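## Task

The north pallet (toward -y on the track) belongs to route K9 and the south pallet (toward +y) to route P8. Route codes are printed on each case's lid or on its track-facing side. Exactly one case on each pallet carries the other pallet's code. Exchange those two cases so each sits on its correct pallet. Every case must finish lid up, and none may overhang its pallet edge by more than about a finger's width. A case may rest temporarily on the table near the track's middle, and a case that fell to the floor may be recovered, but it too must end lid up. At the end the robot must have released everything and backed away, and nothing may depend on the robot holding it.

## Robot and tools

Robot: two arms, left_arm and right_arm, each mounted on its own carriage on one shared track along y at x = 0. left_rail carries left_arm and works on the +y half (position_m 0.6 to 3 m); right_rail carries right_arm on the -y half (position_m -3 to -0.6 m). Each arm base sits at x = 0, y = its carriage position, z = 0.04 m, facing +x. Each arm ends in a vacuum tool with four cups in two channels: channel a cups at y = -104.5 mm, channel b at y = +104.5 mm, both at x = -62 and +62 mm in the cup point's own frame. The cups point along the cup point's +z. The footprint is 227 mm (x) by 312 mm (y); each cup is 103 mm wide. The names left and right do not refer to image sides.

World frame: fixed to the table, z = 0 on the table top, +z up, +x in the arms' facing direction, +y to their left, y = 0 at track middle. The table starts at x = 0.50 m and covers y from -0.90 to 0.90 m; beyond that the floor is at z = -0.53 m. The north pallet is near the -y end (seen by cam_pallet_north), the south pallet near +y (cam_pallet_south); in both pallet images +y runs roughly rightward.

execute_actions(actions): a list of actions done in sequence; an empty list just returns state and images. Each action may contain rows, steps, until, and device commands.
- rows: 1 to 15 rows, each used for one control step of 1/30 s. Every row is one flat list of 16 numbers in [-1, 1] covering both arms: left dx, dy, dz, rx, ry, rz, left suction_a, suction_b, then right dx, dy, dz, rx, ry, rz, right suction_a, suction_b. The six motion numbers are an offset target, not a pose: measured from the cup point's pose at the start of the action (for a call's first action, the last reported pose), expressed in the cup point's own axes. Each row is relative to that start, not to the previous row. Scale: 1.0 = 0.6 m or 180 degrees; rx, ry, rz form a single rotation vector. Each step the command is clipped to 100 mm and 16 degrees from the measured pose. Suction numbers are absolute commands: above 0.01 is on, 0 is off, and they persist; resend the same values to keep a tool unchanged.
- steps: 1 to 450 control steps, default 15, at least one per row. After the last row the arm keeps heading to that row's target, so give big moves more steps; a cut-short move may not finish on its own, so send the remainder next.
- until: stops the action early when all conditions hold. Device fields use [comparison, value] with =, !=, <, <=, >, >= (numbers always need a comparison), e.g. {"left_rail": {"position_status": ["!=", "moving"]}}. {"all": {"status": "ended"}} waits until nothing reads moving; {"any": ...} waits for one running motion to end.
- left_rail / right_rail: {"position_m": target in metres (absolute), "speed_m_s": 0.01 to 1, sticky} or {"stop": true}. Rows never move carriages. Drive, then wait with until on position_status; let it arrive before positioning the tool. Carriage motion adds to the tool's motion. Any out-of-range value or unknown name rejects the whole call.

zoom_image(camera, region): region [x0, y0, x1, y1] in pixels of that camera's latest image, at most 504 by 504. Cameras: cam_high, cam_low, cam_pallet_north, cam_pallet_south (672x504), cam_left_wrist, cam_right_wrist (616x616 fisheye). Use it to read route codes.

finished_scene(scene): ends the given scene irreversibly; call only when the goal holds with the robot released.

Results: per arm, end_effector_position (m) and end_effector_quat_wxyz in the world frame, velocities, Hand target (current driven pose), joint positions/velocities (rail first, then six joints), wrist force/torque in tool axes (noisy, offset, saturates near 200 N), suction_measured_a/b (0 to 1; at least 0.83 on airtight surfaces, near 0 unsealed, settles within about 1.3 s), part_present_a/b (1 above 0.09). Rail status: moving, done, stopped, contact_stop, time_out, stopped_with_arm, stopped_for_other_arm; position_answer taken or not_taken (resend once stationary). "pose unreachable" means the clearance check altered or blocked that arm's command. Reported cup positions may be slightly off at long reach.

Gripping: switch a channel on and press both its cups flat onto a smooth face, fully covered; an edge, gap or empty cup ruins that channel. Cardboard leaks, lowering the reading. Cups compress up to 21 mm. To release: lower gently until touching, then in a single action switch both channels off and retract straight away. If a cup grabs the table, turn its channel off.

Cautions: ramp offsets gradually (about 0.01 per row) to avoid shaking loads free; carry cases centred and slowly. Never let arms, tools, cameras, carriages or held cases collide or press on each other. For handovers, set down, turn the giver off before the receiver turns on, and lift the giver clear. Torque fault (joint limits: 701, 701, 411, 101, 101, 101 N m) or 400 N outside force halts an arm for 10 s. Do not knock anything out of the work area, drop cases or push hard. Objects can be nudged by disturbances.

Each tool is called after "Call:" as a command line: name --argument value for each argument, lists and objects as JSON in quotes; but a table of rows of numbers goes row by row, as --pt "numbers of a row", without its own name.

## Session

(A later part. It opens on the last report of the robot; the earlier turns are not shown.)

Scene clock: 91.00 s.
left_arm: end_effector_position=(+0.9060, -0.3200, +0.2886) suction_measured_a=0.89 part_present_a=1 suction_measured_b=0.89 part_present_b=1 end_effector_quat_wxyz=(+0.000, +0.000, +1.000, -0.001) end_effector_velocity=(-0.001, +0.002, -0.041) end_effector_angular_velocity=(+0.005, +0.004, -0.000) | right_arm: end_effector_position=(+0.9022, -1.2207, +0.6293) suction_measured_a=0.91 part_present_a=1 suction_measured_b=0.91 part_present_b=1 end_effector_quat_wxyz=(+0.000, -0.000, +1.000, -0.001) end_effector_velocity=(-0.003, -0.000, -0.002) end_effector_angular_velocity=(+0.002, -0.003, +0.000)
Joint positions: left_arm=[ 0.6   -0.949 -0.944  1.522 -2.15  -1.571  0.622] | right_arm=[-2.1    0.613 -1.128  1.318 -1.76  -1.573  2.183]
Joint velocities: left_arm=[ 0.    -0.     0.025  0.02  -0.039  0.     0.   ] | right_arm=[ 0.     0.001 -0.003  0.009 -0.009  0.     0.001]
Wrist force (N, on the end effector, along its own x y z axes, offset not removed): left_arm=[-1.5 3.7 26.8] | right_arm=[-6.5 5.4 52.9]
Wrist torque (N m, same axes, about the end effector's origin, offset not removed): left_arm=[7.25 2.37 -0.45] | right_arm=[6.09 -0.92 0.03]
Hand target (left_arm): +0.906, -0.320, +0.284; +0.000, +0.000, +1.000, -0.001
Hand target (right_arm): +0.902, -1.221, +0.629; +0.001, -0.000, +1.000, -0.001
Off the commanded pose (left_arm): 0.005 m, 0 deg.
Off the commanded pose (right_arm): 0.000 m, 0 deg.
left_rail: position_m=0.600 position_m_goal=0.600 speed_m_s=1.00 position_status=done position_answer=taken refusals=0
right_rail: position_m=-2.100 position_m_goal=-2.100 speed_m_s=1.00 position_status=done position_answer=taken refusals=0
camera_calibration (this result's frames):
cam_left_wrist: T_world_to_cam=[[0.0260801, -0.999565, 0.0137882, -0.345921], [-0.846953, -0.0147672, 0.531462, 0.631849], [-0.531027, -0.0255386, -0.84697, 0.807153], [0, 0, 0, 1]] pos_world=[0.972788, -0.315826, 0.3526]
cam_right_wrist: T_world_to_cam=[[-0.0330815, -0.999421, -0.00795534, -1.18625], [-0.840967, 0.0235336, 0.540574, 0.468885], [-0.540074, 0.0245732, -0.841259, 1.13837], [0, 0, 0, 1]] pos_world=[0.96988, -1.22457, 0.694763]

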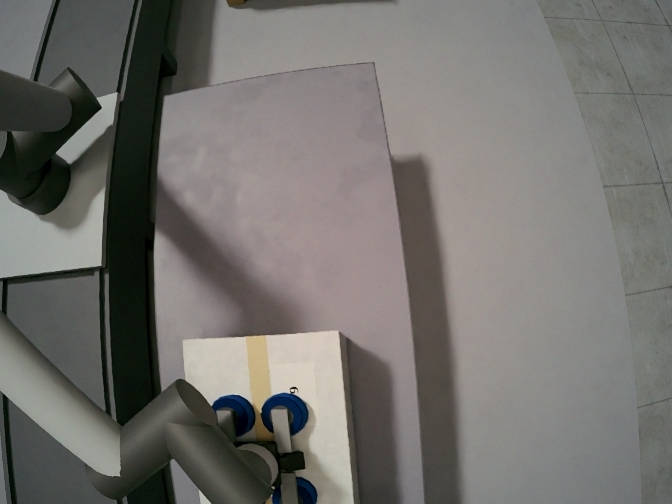

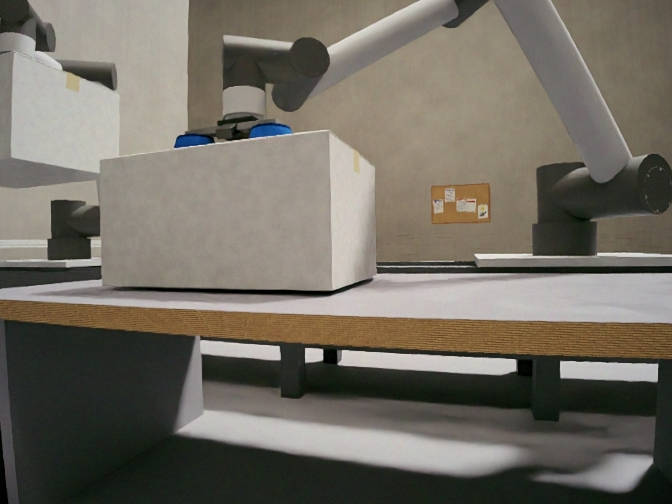

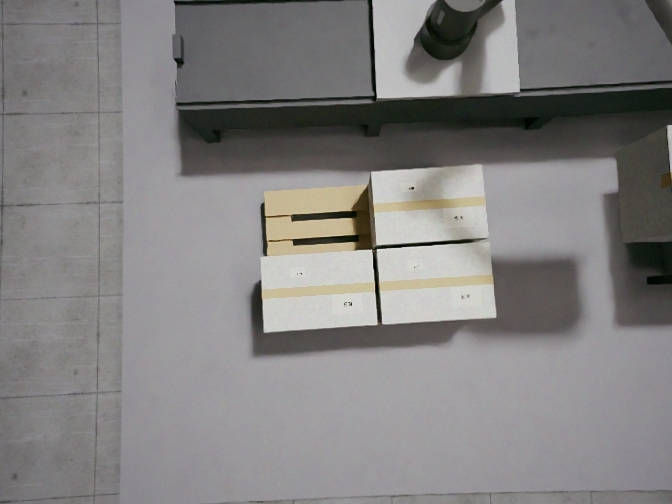

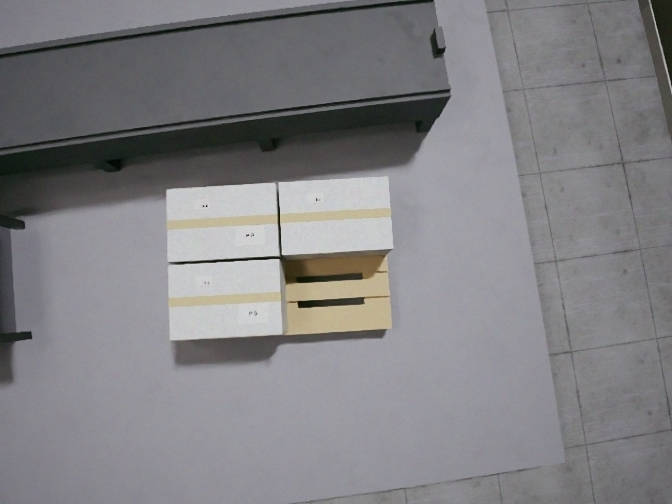

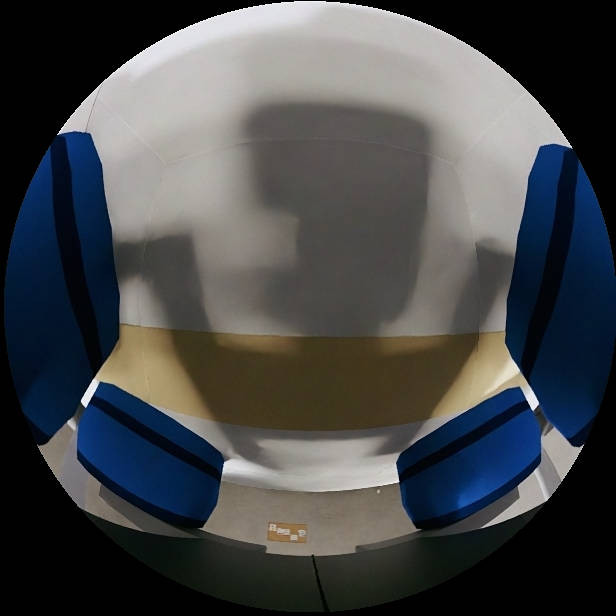

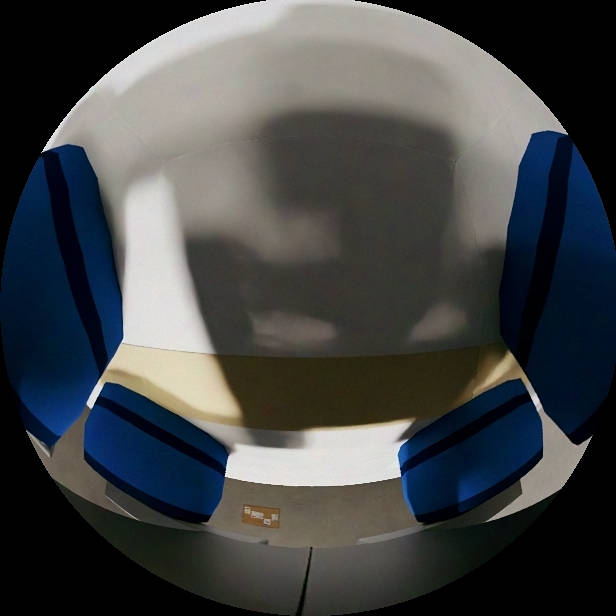

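Target 0.2815 (from reported 0.2886).

Call:
execute_actions --actions '[{"rows":[[0,0,0.012,0,0,0,1,1,0,0,0,0,0,0,1,1]],"steps":6}]'

Scene clock: 96.50 s.
left_arm: end_effector_position=(+0.9060, -0.3200, +0.2822) suction_measured_a=0.89 part_present_a=1 suction_measured_b=0.89 part_present_b=1 end_effector_quat_wxyz=(+0.000, +0.000, +1.000, -0.001) end_effector_velocity=(+0.000, -0.000, -0.007) end_effector_angular_velocity=(-0.001, -0.000, +0.000) | right_arm: end_effector_position=(+0.9020, -1.2206, +0.6293) suction_measured_a=0.91 part_present_a=1 suction_measured_b=0.91 part_present_b=1 end_effector_quat_wxyz=(+0.001, -0.000, +1.000, -0.001) end_effector_velocity=(+0.001, +0.000, +0.001) end_effector_angular_velocity=(-0.001, +0.002, +0.000)
Joint positions: left_arm=[ 0.6   -0.949 -0.94   1.525 -2.157 -1.571  0.622] | right_arm=[-2.1    0.613 -1.129  1.319 -1.761 -1.573  2.183]
Joint velocities: left_arm=[ 0.     0.     0.004  0.003 -0.008  0.     0.   ] | right_arm=[ 0.     0.     0.001 -0.003  0.004  0.    -0.   ]
Wrist force (N, on the end effector, along its own x y z axes, offset not removed): left_arm=[-8.7 4.6 24.9] | right_arm=[-6.3 5.3 52.1]
Wrist torque (N m, same axes, about the end effector's origin, offset not removed): left_arm=[7.25 2.60 -0.26] | right_arm=[5.71 -1.01 0.07]
Hand target (left_arm): +0.906, -0.320, +0.281; +0.000, +0.000, +1.000, -0.001
Hand target (right_arm): +0.902, -1.221, +0.629; +0.000, -0.000, +1.000, -0.001
Off the commanded pose (left_arm): 0.001 m, 0 deg.
Off the commanded pose (right_arm): 0.000 m, 0 deg.
left_rail: position_m=0.600 position_m_goal=0.600 speed_m_s=1.00 position_status=done position_answer=taken refusals=0
right_rail: position_m=-2.100 position_m_goal=-2.100 speed_m_s=1.00 position_status=done position_answer=taken refusals=0
camera_calibration (this result's frames):
cam_left_wrist: T_world_to_cam=[[0.0259628, -0.999569, 0.0137343, -0.345654], [-0.846967, -0.014697, 0.531443, 0.635329], [-0.531012, -0.0254303, -0.846983, 0.801812], [0, 0, 0, 1]] pos_world=[0.972848, -0.315777, 0.346228]
cam_right_wrist: T_world_to_cam=[[-0.033037, -0.99942, -0.00827353, -1.18602], [-0.841128, 0.0233314, 0.540333, 0.468755], [-0.539827, 0.0248101, -0.841411, 1.13842], [0, 0, 0, 1]] pos_world=[0.96965, -1.22451, 0.694783]

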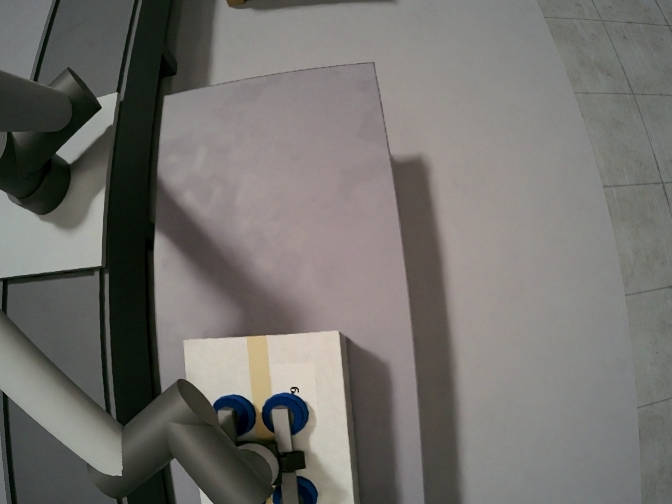

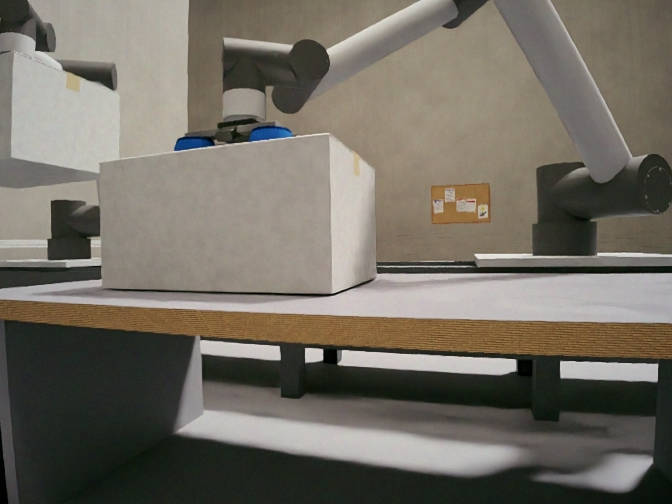

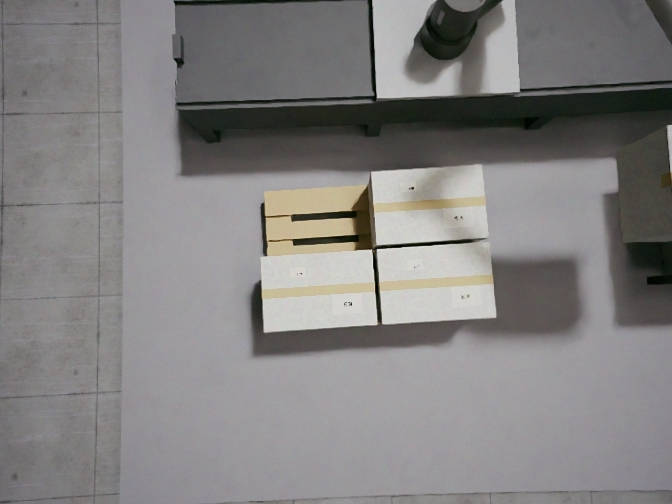

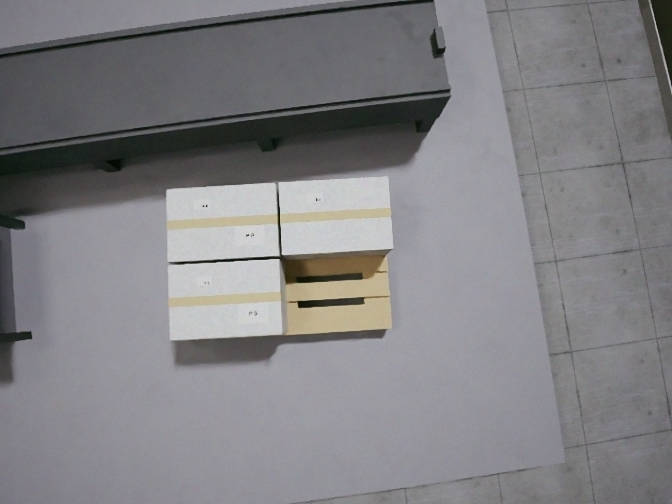

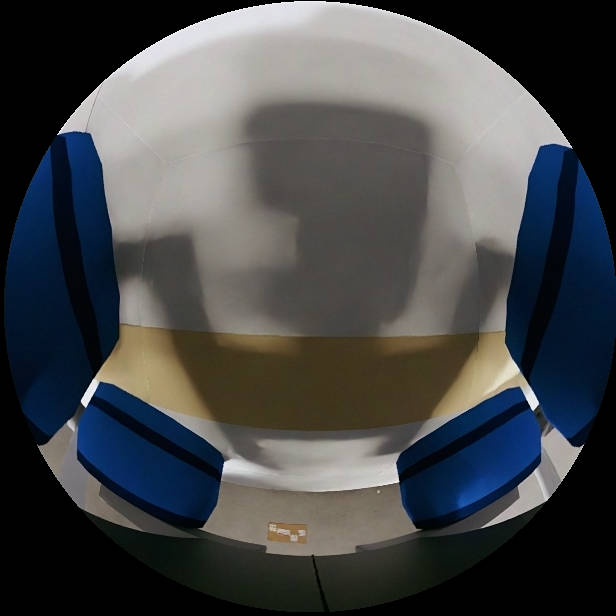

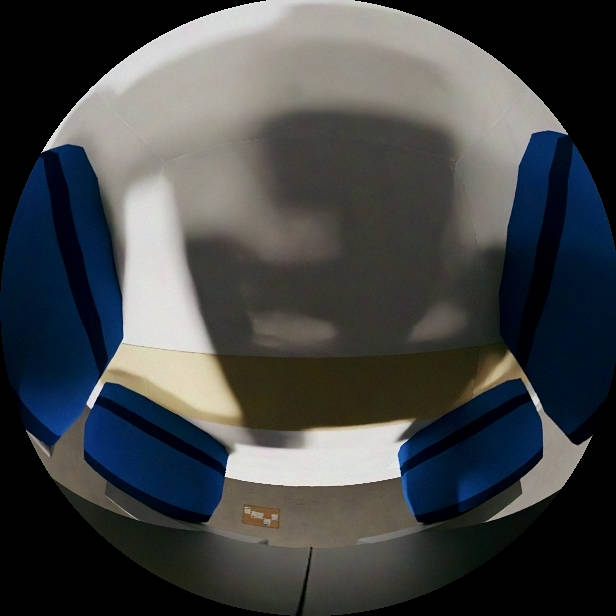

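Call:
execute_actions --actions '[{"rows":[[0,0,0.006,0,0,0,1,1,0,0,0,0,0,0,1,1]],"steps":7}]'

Scene clock: 100.00 s.
left_arm: end_effector_position=(+0.9060, -0.3200, +0.2793) suction_measured_a=0.89 part_present_a=1 suction_measured_b=0.89 part_present_b=1 end_effector_quat_wxyz=(+0.000, +0.000, +1.000, -0.001) end_effector_velocity=(+0.000, -0.000, -0.006) end_effector_angular_velocity=(-0.000, -0.000, +0.000) | right_arm: end_effector_position=(+0.9022, -1.2207, +0.6292) suction_measured_a=0.91 part_present_a=1 suction_measured_b=0.91 part_present_b=1 end_effector_quat_wxyz=(+0.000, -0.000, +1.000, -0.001) end_effector_velocity=(-0.000, -0.000, +0.000) end_effector_angular_velocity=(+0.001, -0.001, +0.000)
Joint positions: left_arm=[ 0.6   -0.949 -0.938  1.526 -2.16  -1.571  0.622] | right_arm=[-2.1    0.613 -1.128  1.318 -1.76  -1.573  2.183]
Joint velocities: left_arm=[ 0.    -0.     0.004  0.002 -0.007  0.    -0.   ] | right_arm=[ 0.     0.    -0.001  0.001 -0.002  0.    -0.   ]
Wrist force (N, on the end effector, along its own x y z axes, offset not removed): left_arm=[-5.0 -3.0 17.7] | right_arm=[-5.3 6.2 53.5]
Wrist torque (N m, same axes, about the end effector's origin, offset not removed): left_arm=[6.84 2.17 -0.31] | right_arm=[5.84 -1.08 0.00]
Hand target (left_arm): +0.906, -0.320, +0.279; +0.000, +0.000, +1.000, -0.001
Hand target (right_arm): +0.902, -1.221, +0.629; +0.001, -0.000, +1.000, -0.001
Off the commanded pose (left_arm): 0.001 m, 0 deg.
Off the commanded pose (right_arm): 0.000 m, 0 deg.
left_rail: position_m=0.600 position_m_goal=0.600 speed_m_s=1.00 position_status=done position_answer=taken refusals=0
right_rail: position_m=-2.100 position_m_goal=-2.100 speed_m_s=1.00 position_status=done position_answer=taken refusals=0
camera_calibration (this result's frames):
cam_left_wrist: T_world_to_cam=[[0.0260799, -0.999565, 0.0137411, -0.345769], [-0.846935, -0.0147911, 0.53149, 0.636766], [-0.531056, -0.025499, -0.846953, 0.799294], [0, 0, 0, 1]] pos_world=[0.972787, -0.315819, 0.343281]
cam_right_wrist: T_world_to_cam=[[-0.033081, -0.999421, -0.00800919, -1.18626], [-0.841007, 0.0235059, 0.540513, 0.468916], [-0.540012, 0.0246165, -0.841297, 1.13831], [0, 0, 0, 1]] pos_world=[0.969821, -1.22461, 0.694703]

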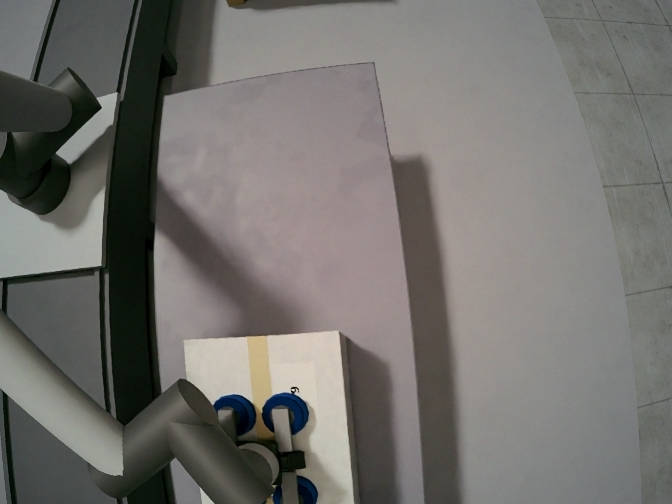

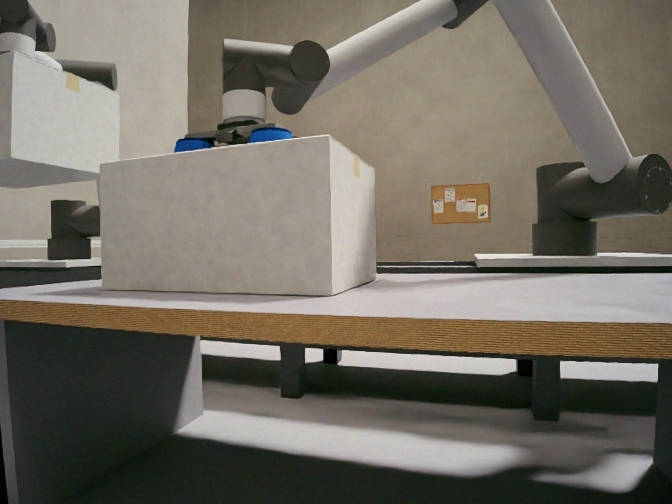

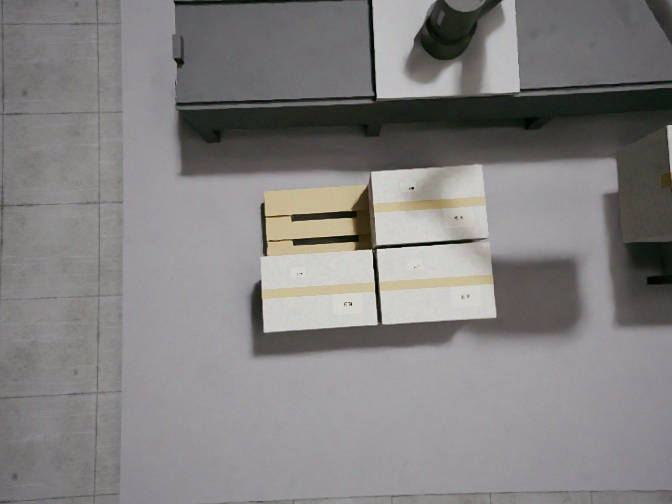

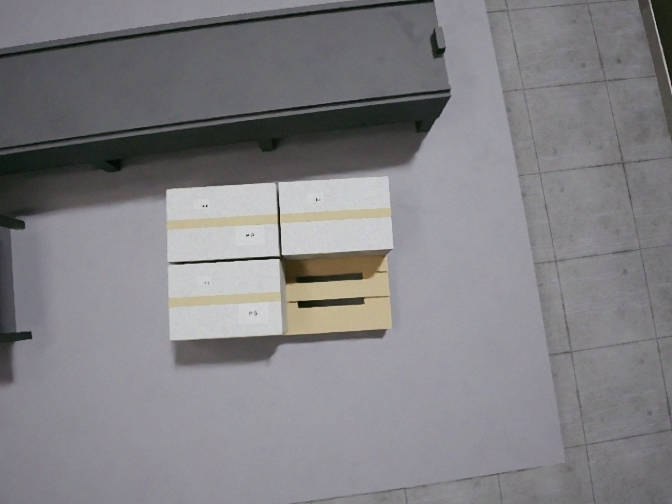

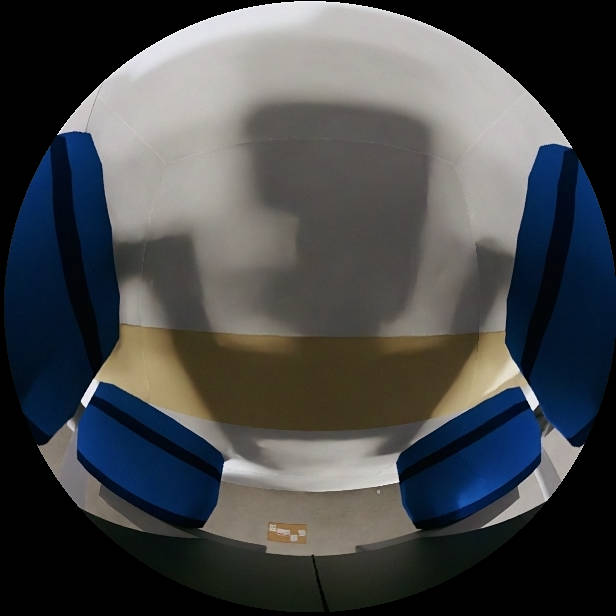

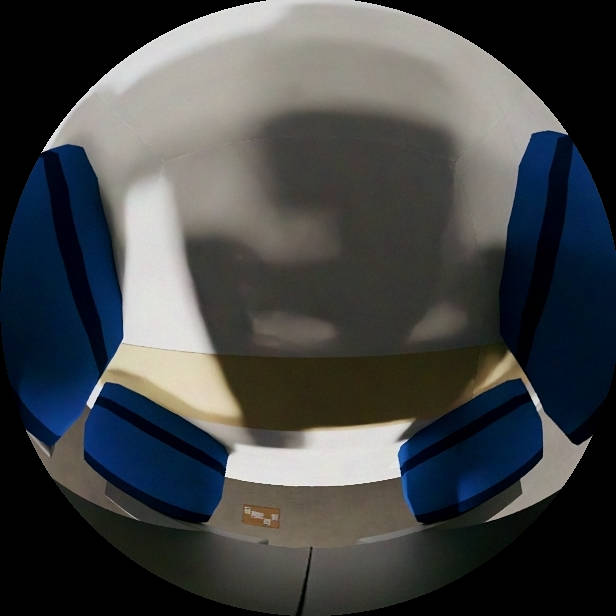

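Call:
execute_actions --actions '[{"rows":[[0,0,0.005,0,0,0,1,1,0,0,0,0,0,0,1,1]],"steps":7}]'

Scene clock: 105.30 s.
left_arm: end_effector_position=(+0.9062, -0.3201, +0.2775) suction_measured_a=0.89 part_present_a=1 suction_measured_b=0.89 part_present_b=1 end_effector_quat_wxyz=(+0.000, +0.000, +1.000, -0.001) end_effector_velocity=(+0.000, -0.000, -0.002) end_effector_angular_velocity=(-0.001, -0.001, -0.000) | right_arm: end_effector_position=(+0.9020, -1.2206, +0.6293) suction_measured_a=0.91 part_present_a=1 suction_measured_b=0.91 part_present_b=1 end_effector_quat_wxyz=(+0.001, -0.000, +1.000, -0.001) end_effector_velocity=(+0.000, +0.000, +0.000) end_effector_angular_velocity=(-0.000, +0.001, +0.000)
Joint positions: left_arm=[ 0.6   -0.949 -0.937  1.527 -2.163 -1.571  0.622] | right_arm=[-2.1    0.613 -1.128  1.319 -1.761 -1.573  2.183]
Joint velocities: left_arm=[ 0.    -0.     0.001  0.001 -0.004  0.     0.   ] | right_arm=[ 0.     0.     0.    -0.001  0.001  0.     0.   ]
Wrist force (N, on the end effector, along its own x y z axes, offset not removed): left_arm=[16.2 27.4 -83.2] | right_arm=[-3.6 7.9 52.4]
Wrist torque (N m, same axes, about the end effector's origin, offset not removed): left_arm=[9.89 -0.15 -0.36] | right_arm=[6.09 -1.43 0.05]
Hand target (left_arm): +0.906, -0.320, +0.276; +0.000, +0.000, +1.000, -0.001
Hand target (right_arm): +0.902, -1.221, +0.629; +0.000, -0.000, +1.000, -0.001
Off the commanded pose (left_arm): 0.001 m, 0 deg.
Off the commanded pose (right_arm): 0.000 m, 0 deg.
left_rail: position_m=0.600 position_m_goal=0.600 speed_m_s=1.00 position_status=done position_answer=taken refusals=0
right_rail: position_m=-2.100 position_m_goal=-2.100 speed_m_s=1.00 position_status=done position_answer=taken refusals=0
camera_calibration (this result's frames):
cam_left_wrist: T_world_to_cam=[[0.025945, -0.999562, 0.0142163, -0.34588], [-0.847147, -0.0144344, 0.531162, 0.638275], [-0.530725, -0.0258243, -0.847151, 0.797524], [0, 0, 0, 1]] pos_world=[0.972952, -0.31592, 0.341513]
cam_right_wrist: T_world_to_cam=[[-0.0330369, -0.99942, -0.00825985, -1.18602], [-0.841117, 0.0233383, 0.540349, 0.468751], [-0.539843, 0.024799, -0.841401, 1.13842], [0, 0, 0, 1]] pos_world=[0.969662, -1.2245, 0.694785]

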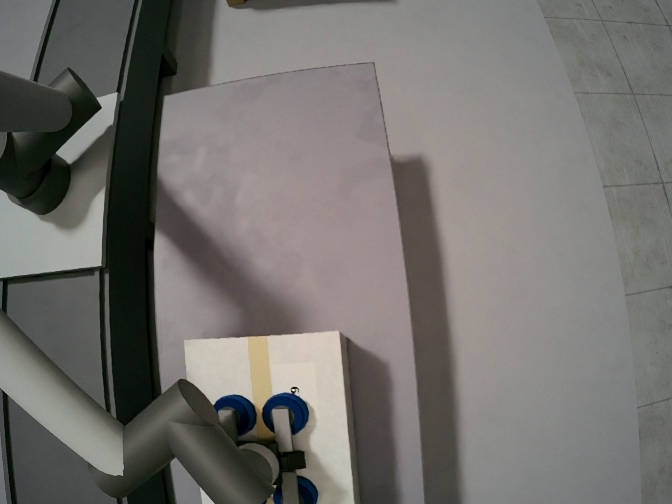

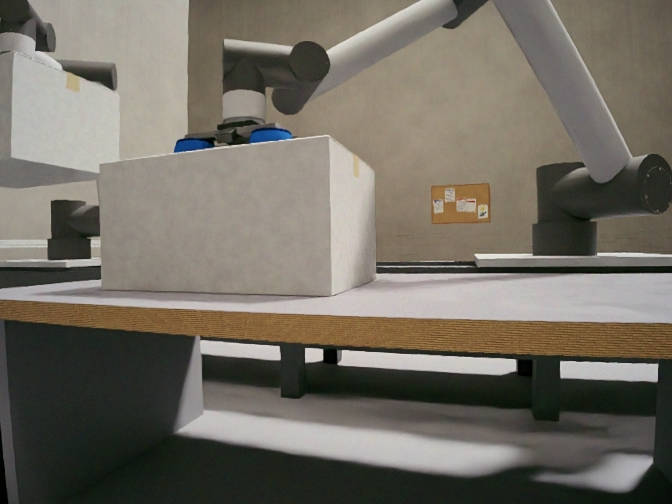

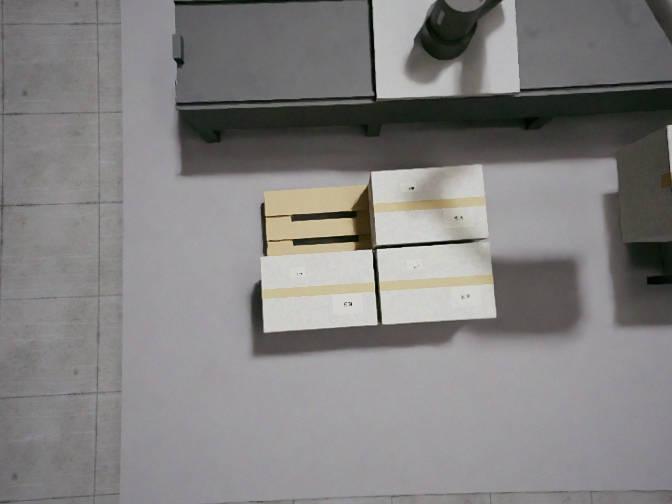

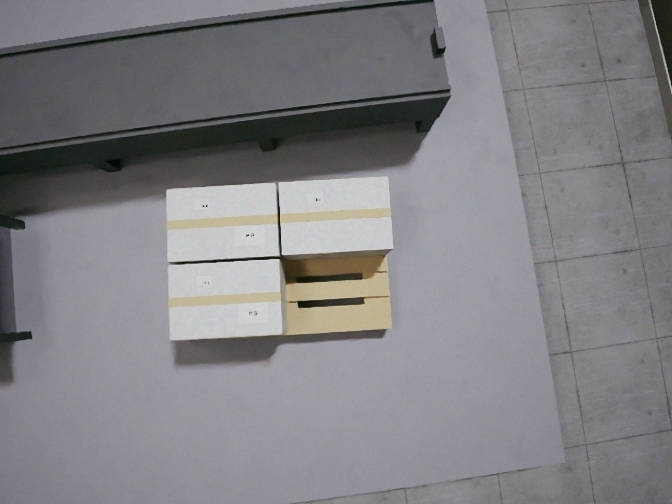

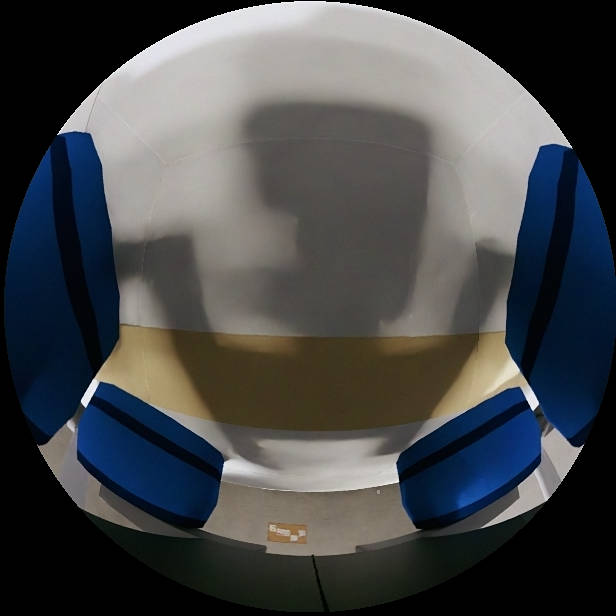

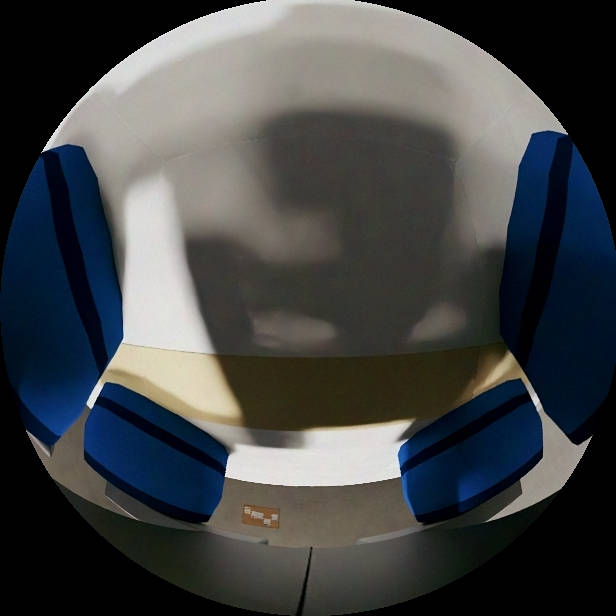

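Call:
execute_actions --actions '[{"rows":[[0,0,-0.003,0,0,0,0,0,0,0,0,0,0,0,1,1],[0,0,-0.008,0,0,0,0,0,0,0,0,0,0,0,1,1],[0,0,-0.013,0,0,0,0,0,0,0,0,0,0,0,1,1],[0,0,-0.018,0,0,0,0,0,0,0,0,0,0,0,1,1],[0,0,-0.023,0,0,0,0,0,0,0,0,0,0,0,1,1],[0,0,-0.028,0,0,0,0,0,0,0,0,0,0,0,1,1],[0,0,-0.035,0,0,0,0,0,0,0,0,0,0,0,1,1],[0,0,-0.045,0,0,0,0,0,0,0,0,0,0,0,1,1],[0,0,-0.06,0,0,0,0,0,0,0,0,0,0,0,1,1],[0,0,-0.08,0,0,0,0,0,0,0,0,0,0,0,1,1],[0,0,-0.1,0,0,0,0,0,0,0,0,0,0,0,1,1],[0,0,-0.13,0,0,0,0,0,0,0,0,0,0,0,1,1],[0,0,-0.16,0,0,0,0,0,0,0,0,0,0,0,1,1]],"steps":18},{"steps":6,"left_rail":{"position_m":2.1}},{"steps":2,"right_rail":{"position_m":-0.6}}]'

Scene clock: 112.27 s.
left_arm: end_effector_position=(+0.9060, -0.2702, +0.3711) suction_measured_a=0.00 part_present_a=0 suction_measured_b=0.00 part_present_b=0 end_effector_quat_wxyz=(+0.000, +0.000, +1.000, -0.001) end_effector_velocity=(+0.000, +0.445, +0.017) end_effector_angular_velocity=(+0.000, +0.000, -0.000) | right_arm: end_effector_position=(+0.9021, -1.2201, +0.6293) suction_measured_a=0.91 part_present_a=1 suction_measured_b=0.91 part_present_b=1 end_effector_quat_wxyz=(+0.001, -0.000, +1.000, -0.001) end_effector_velocity=(-0.001, +0.036, +0.001) end_effector_angular_velocity=(-0.001, -0.000, +0.000)
Joint positions: left_arm=[ 0.65  -0.949 -0.993  1.477 -2.056 -1.571  0.622] | right_arm=[-2.099  0.613 -1.129  1.319 -1.761 -1.573  2.183]
Joint velocities: left_arm=[ 0.445  0.    -0.009 -0.011  0.02   0.     0.   ] | right_arm=[ 0.037 -0.    -0.001  0.001  0.    -0.001  0.   ]
Wrist force (N, on the end effector, along its own x y z axes, offset not removed): left_arm=[-0.9 -3.1 -0.7] | right_arm=[-5.5 -4.7 53.9]
Wrist torque (N m, same axes, about the end effector's origin, offset not removed): left_arm=[-0.27 0.30 -0.41] | right_arm=[6.22 -0.42 -0.28]
Hand target (left_arm): +0.906, -0.240, +0.373; +0.000, +0.000, +1.000, -0.001
Hand target (right_arm): +0.902, -1.214, +0.629; +0.001, -0.000, +1.000, -0.001
Off the commanded pose (left_arm): 0.002 m, 0 deg.
Off the commanded pose (right_arm): 0.000 m, 0 deg.
left_rail: position_m=0.650 position_m_goal=2.100 speed_m_s=1.00 position_status=moving position_answer=taken refusals=0
right_rail: position_m=-2.099 position_m_goal=-0.600 speed_m_s=1.00 position_status=moving position_answer=taken refusals=0
camera_calibration (this result's frames):
cam_left_wrist: T_world_to_cam=[[0.025918, -0.999565, 0.0140784, -0.297257], [-0.847088, -0.014482, 0.531255, 0.588994], [-0.53082, -0.0256947, -0.847095, 0.87813], [0, 0, 0, 1]] pos_world=[0.972763, -0.266035, 0.435139]
cam_right_wrist: T_world_to_cam=[[-0.0331653, -0.999416, -0.0082503, -1.18547], [-0.841109, 0.0234512, 0.540357, 0.468952], [-0.539848, 0.0248605, -0.841396, 1.13854], [0, 0, 0, 1]] pos_world=[0.969763, -1.22408, 0.694783]

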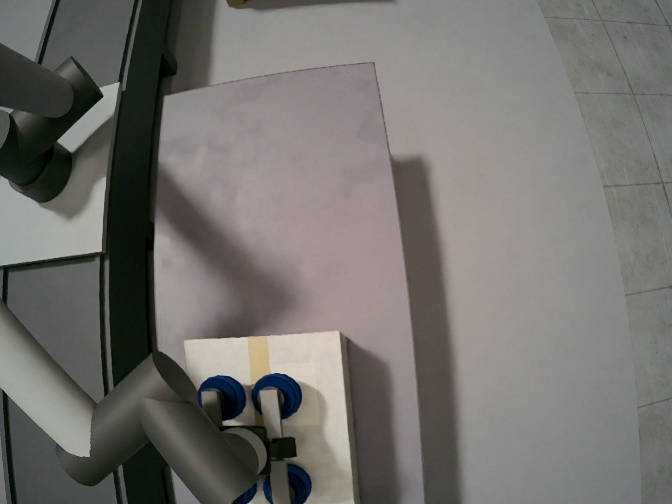

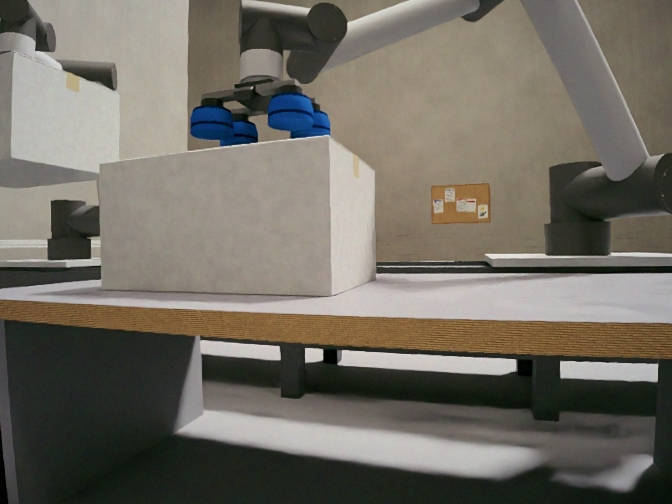

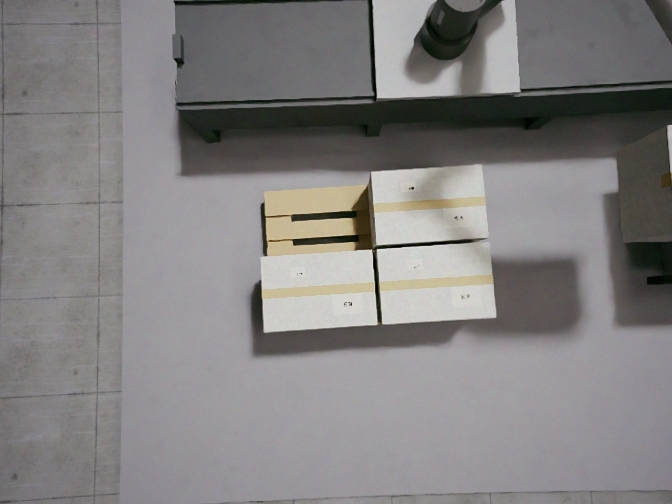

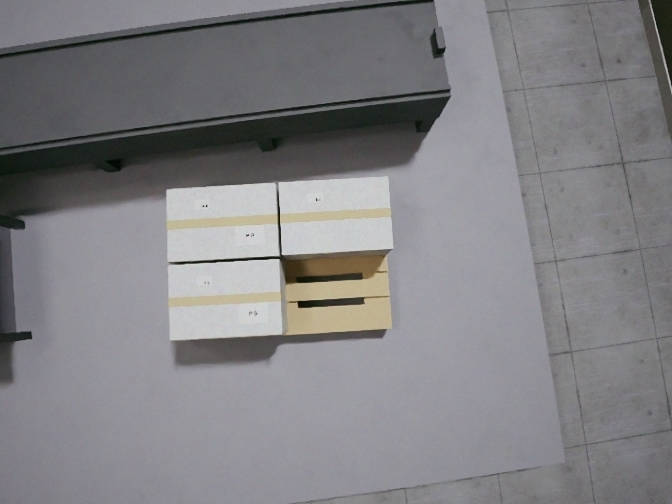

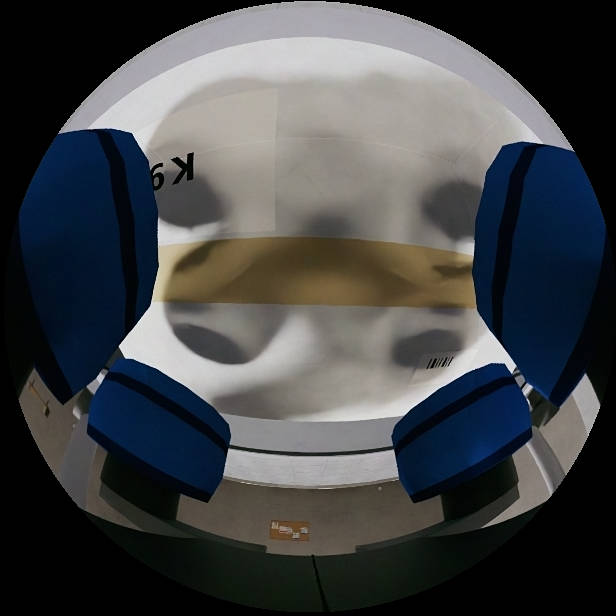

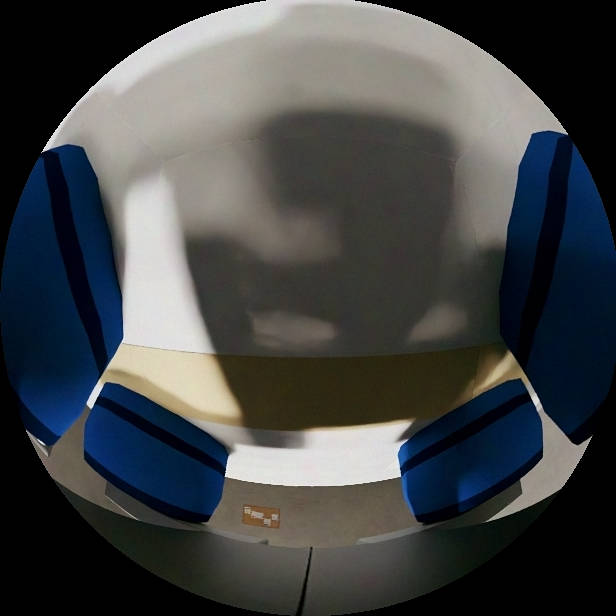

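Call:
execute_actions --actions '[]'

Scene clock: 115.27 s.
left_arm: end_effector_position=(+0.9061, +1.1801, +0.3734) suction_measured_a=0.00 part_present_a=0 suction_measured_b=0.00 part_present_b=0 end_effector_quat_wxyz=(+0.000, +0.000, +1.000, -0.001) end_effector_velocity=(+0.000, -0.000, -0.000) end_effector_angular_velocity=(+0.000, +0.000, -0.000) | right_arm: end_effector_position=(+0.9020, +0.2796, +0.6293) suction_measured_a=0.91 part_present_a=1 suction_measured_b=0.91 part_present_b=1 end_effector_quat_wxyz=(+0.001, -0.000, +1.000, -0.001) end_effector_velocity=(+0.000, +0.000, +0.000) end_effector_angular_velocity=(+0.000, -0.000, +0.000)
Joint positions: left_arm=[ 2.1   -0.949 -0.994  1.476 -2.054 -1.571  0.622] | right_arm=[-0.6    0.613 -1.129  1.319 -1.761 -1.573  2.183]
Joint velocities: left_arm=[ 0.  0.  0.  0. -0. -0.  0.] | right_arm=[ 0.  0. -0.  0. -0.  0. -0.]
Wrist force (N, on the end effector, along its own x y z axes, offset not removed): left_arm=[-7.3 -4.8 0.2] | right_arm=[-4.7 3.7 50.3]
Wrist torque (N m, same axes, about the end effector's origin, offset not removed): left_arm=[-0.81 1.14 -0.19] | right_arm=[5.53 -1.18 0.08]
Hand target (left_arm): +0.906, +1.180, +0.373; +0.000, +0.000, +1.000, -0.001
Hand target (right_arm): +0.902, +0.279, +0.629; +0.001, -0.000, +1.000, -0.001
Off the commanded pose (left_arm): 0.000 m, 0 deg.
Off the commanded pose (right_arm): 0.000 m, 0 deg.
left_rail: position_m=2.100 position_m_goal=2.100 speed_m_s=1.00 position_status=done position_answer=taken refusals=0
right_rail: position_m=-0.600 position_m_goal=-0.600 speed_m_s=1.00 position_status=done position_answer=taken refusals=0
camera_calibration (this result's frames):
cam_left_wrist: T_world_to_cam=[[0.025944, -0.999562, 0.0142278, 1.15232], [-0.847167, -0.0144284, 0.531131, 0.608881], [-0.530693, -0.025833, -0.84717, 0.917501], [0, 0, 0, 1]] pos_world=[0.972839, 1.18431, 0.437489]
cam_right_wrist: T_world_to_cam=[[-0.0330484, -0.99942, -0.00825467, 0.313255], [-0.841114, 0.0233505, 0.540354, 0.433722], [-0.539848, 0.0248009, -0.841397, 1.10122], [0, 0, 0, 1]] pos_world=[0.969654, 0.275634, 0.694788]

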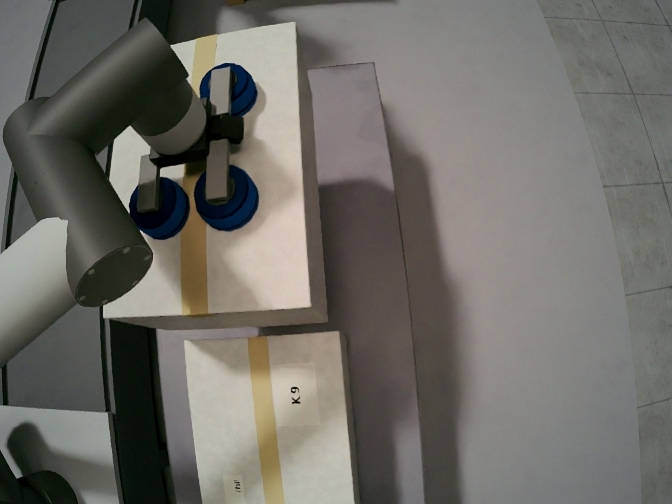

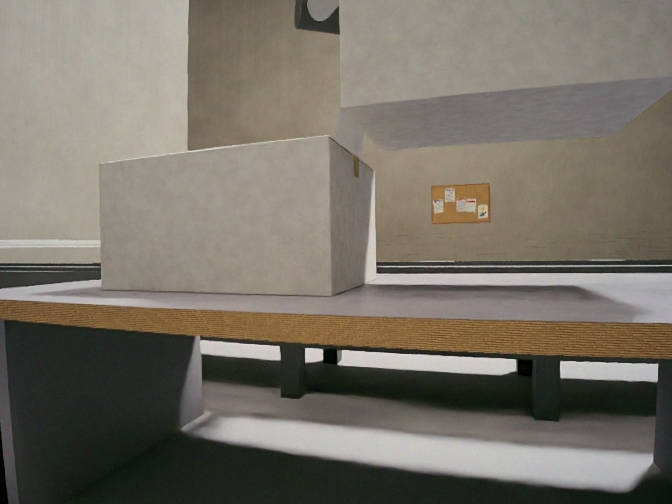

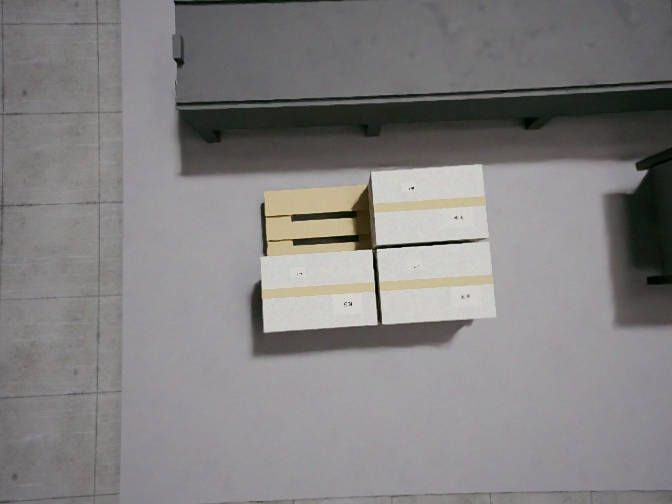

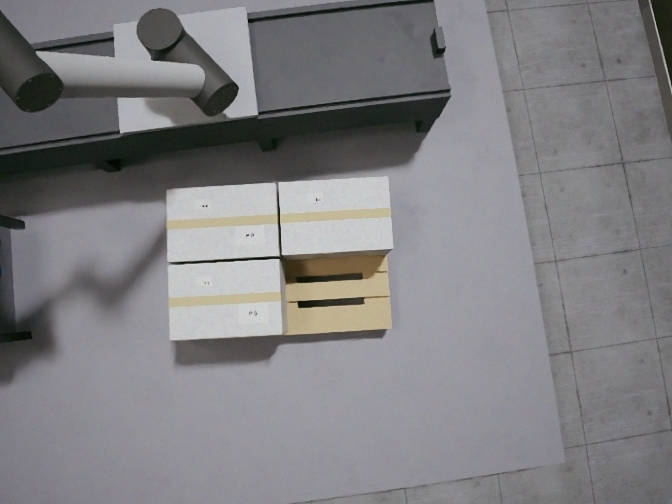

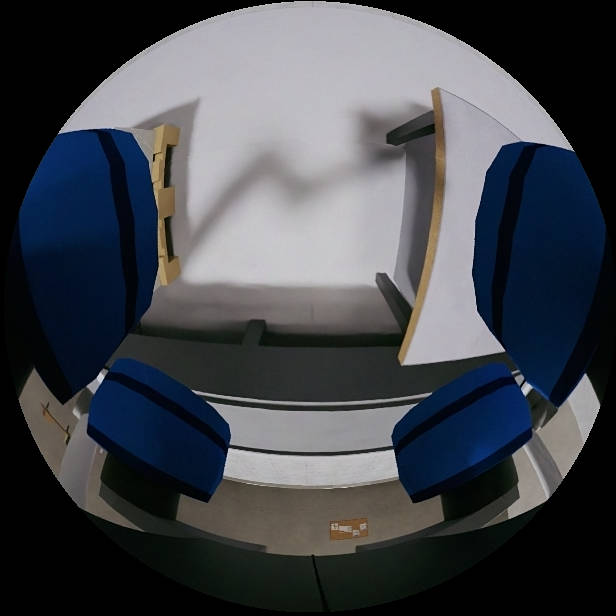

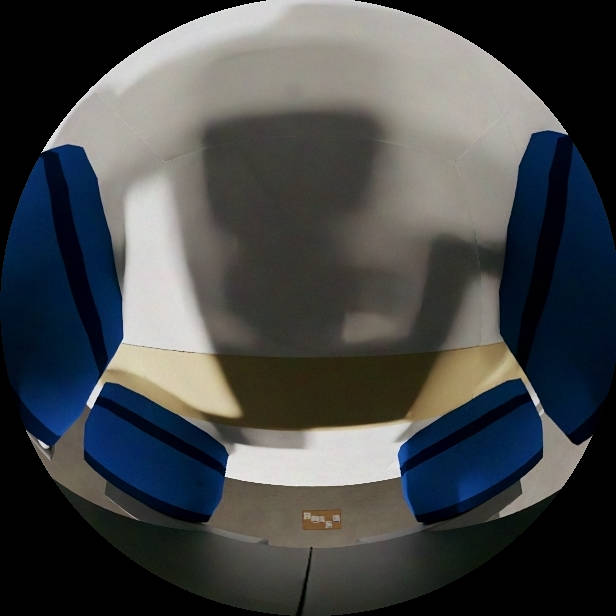

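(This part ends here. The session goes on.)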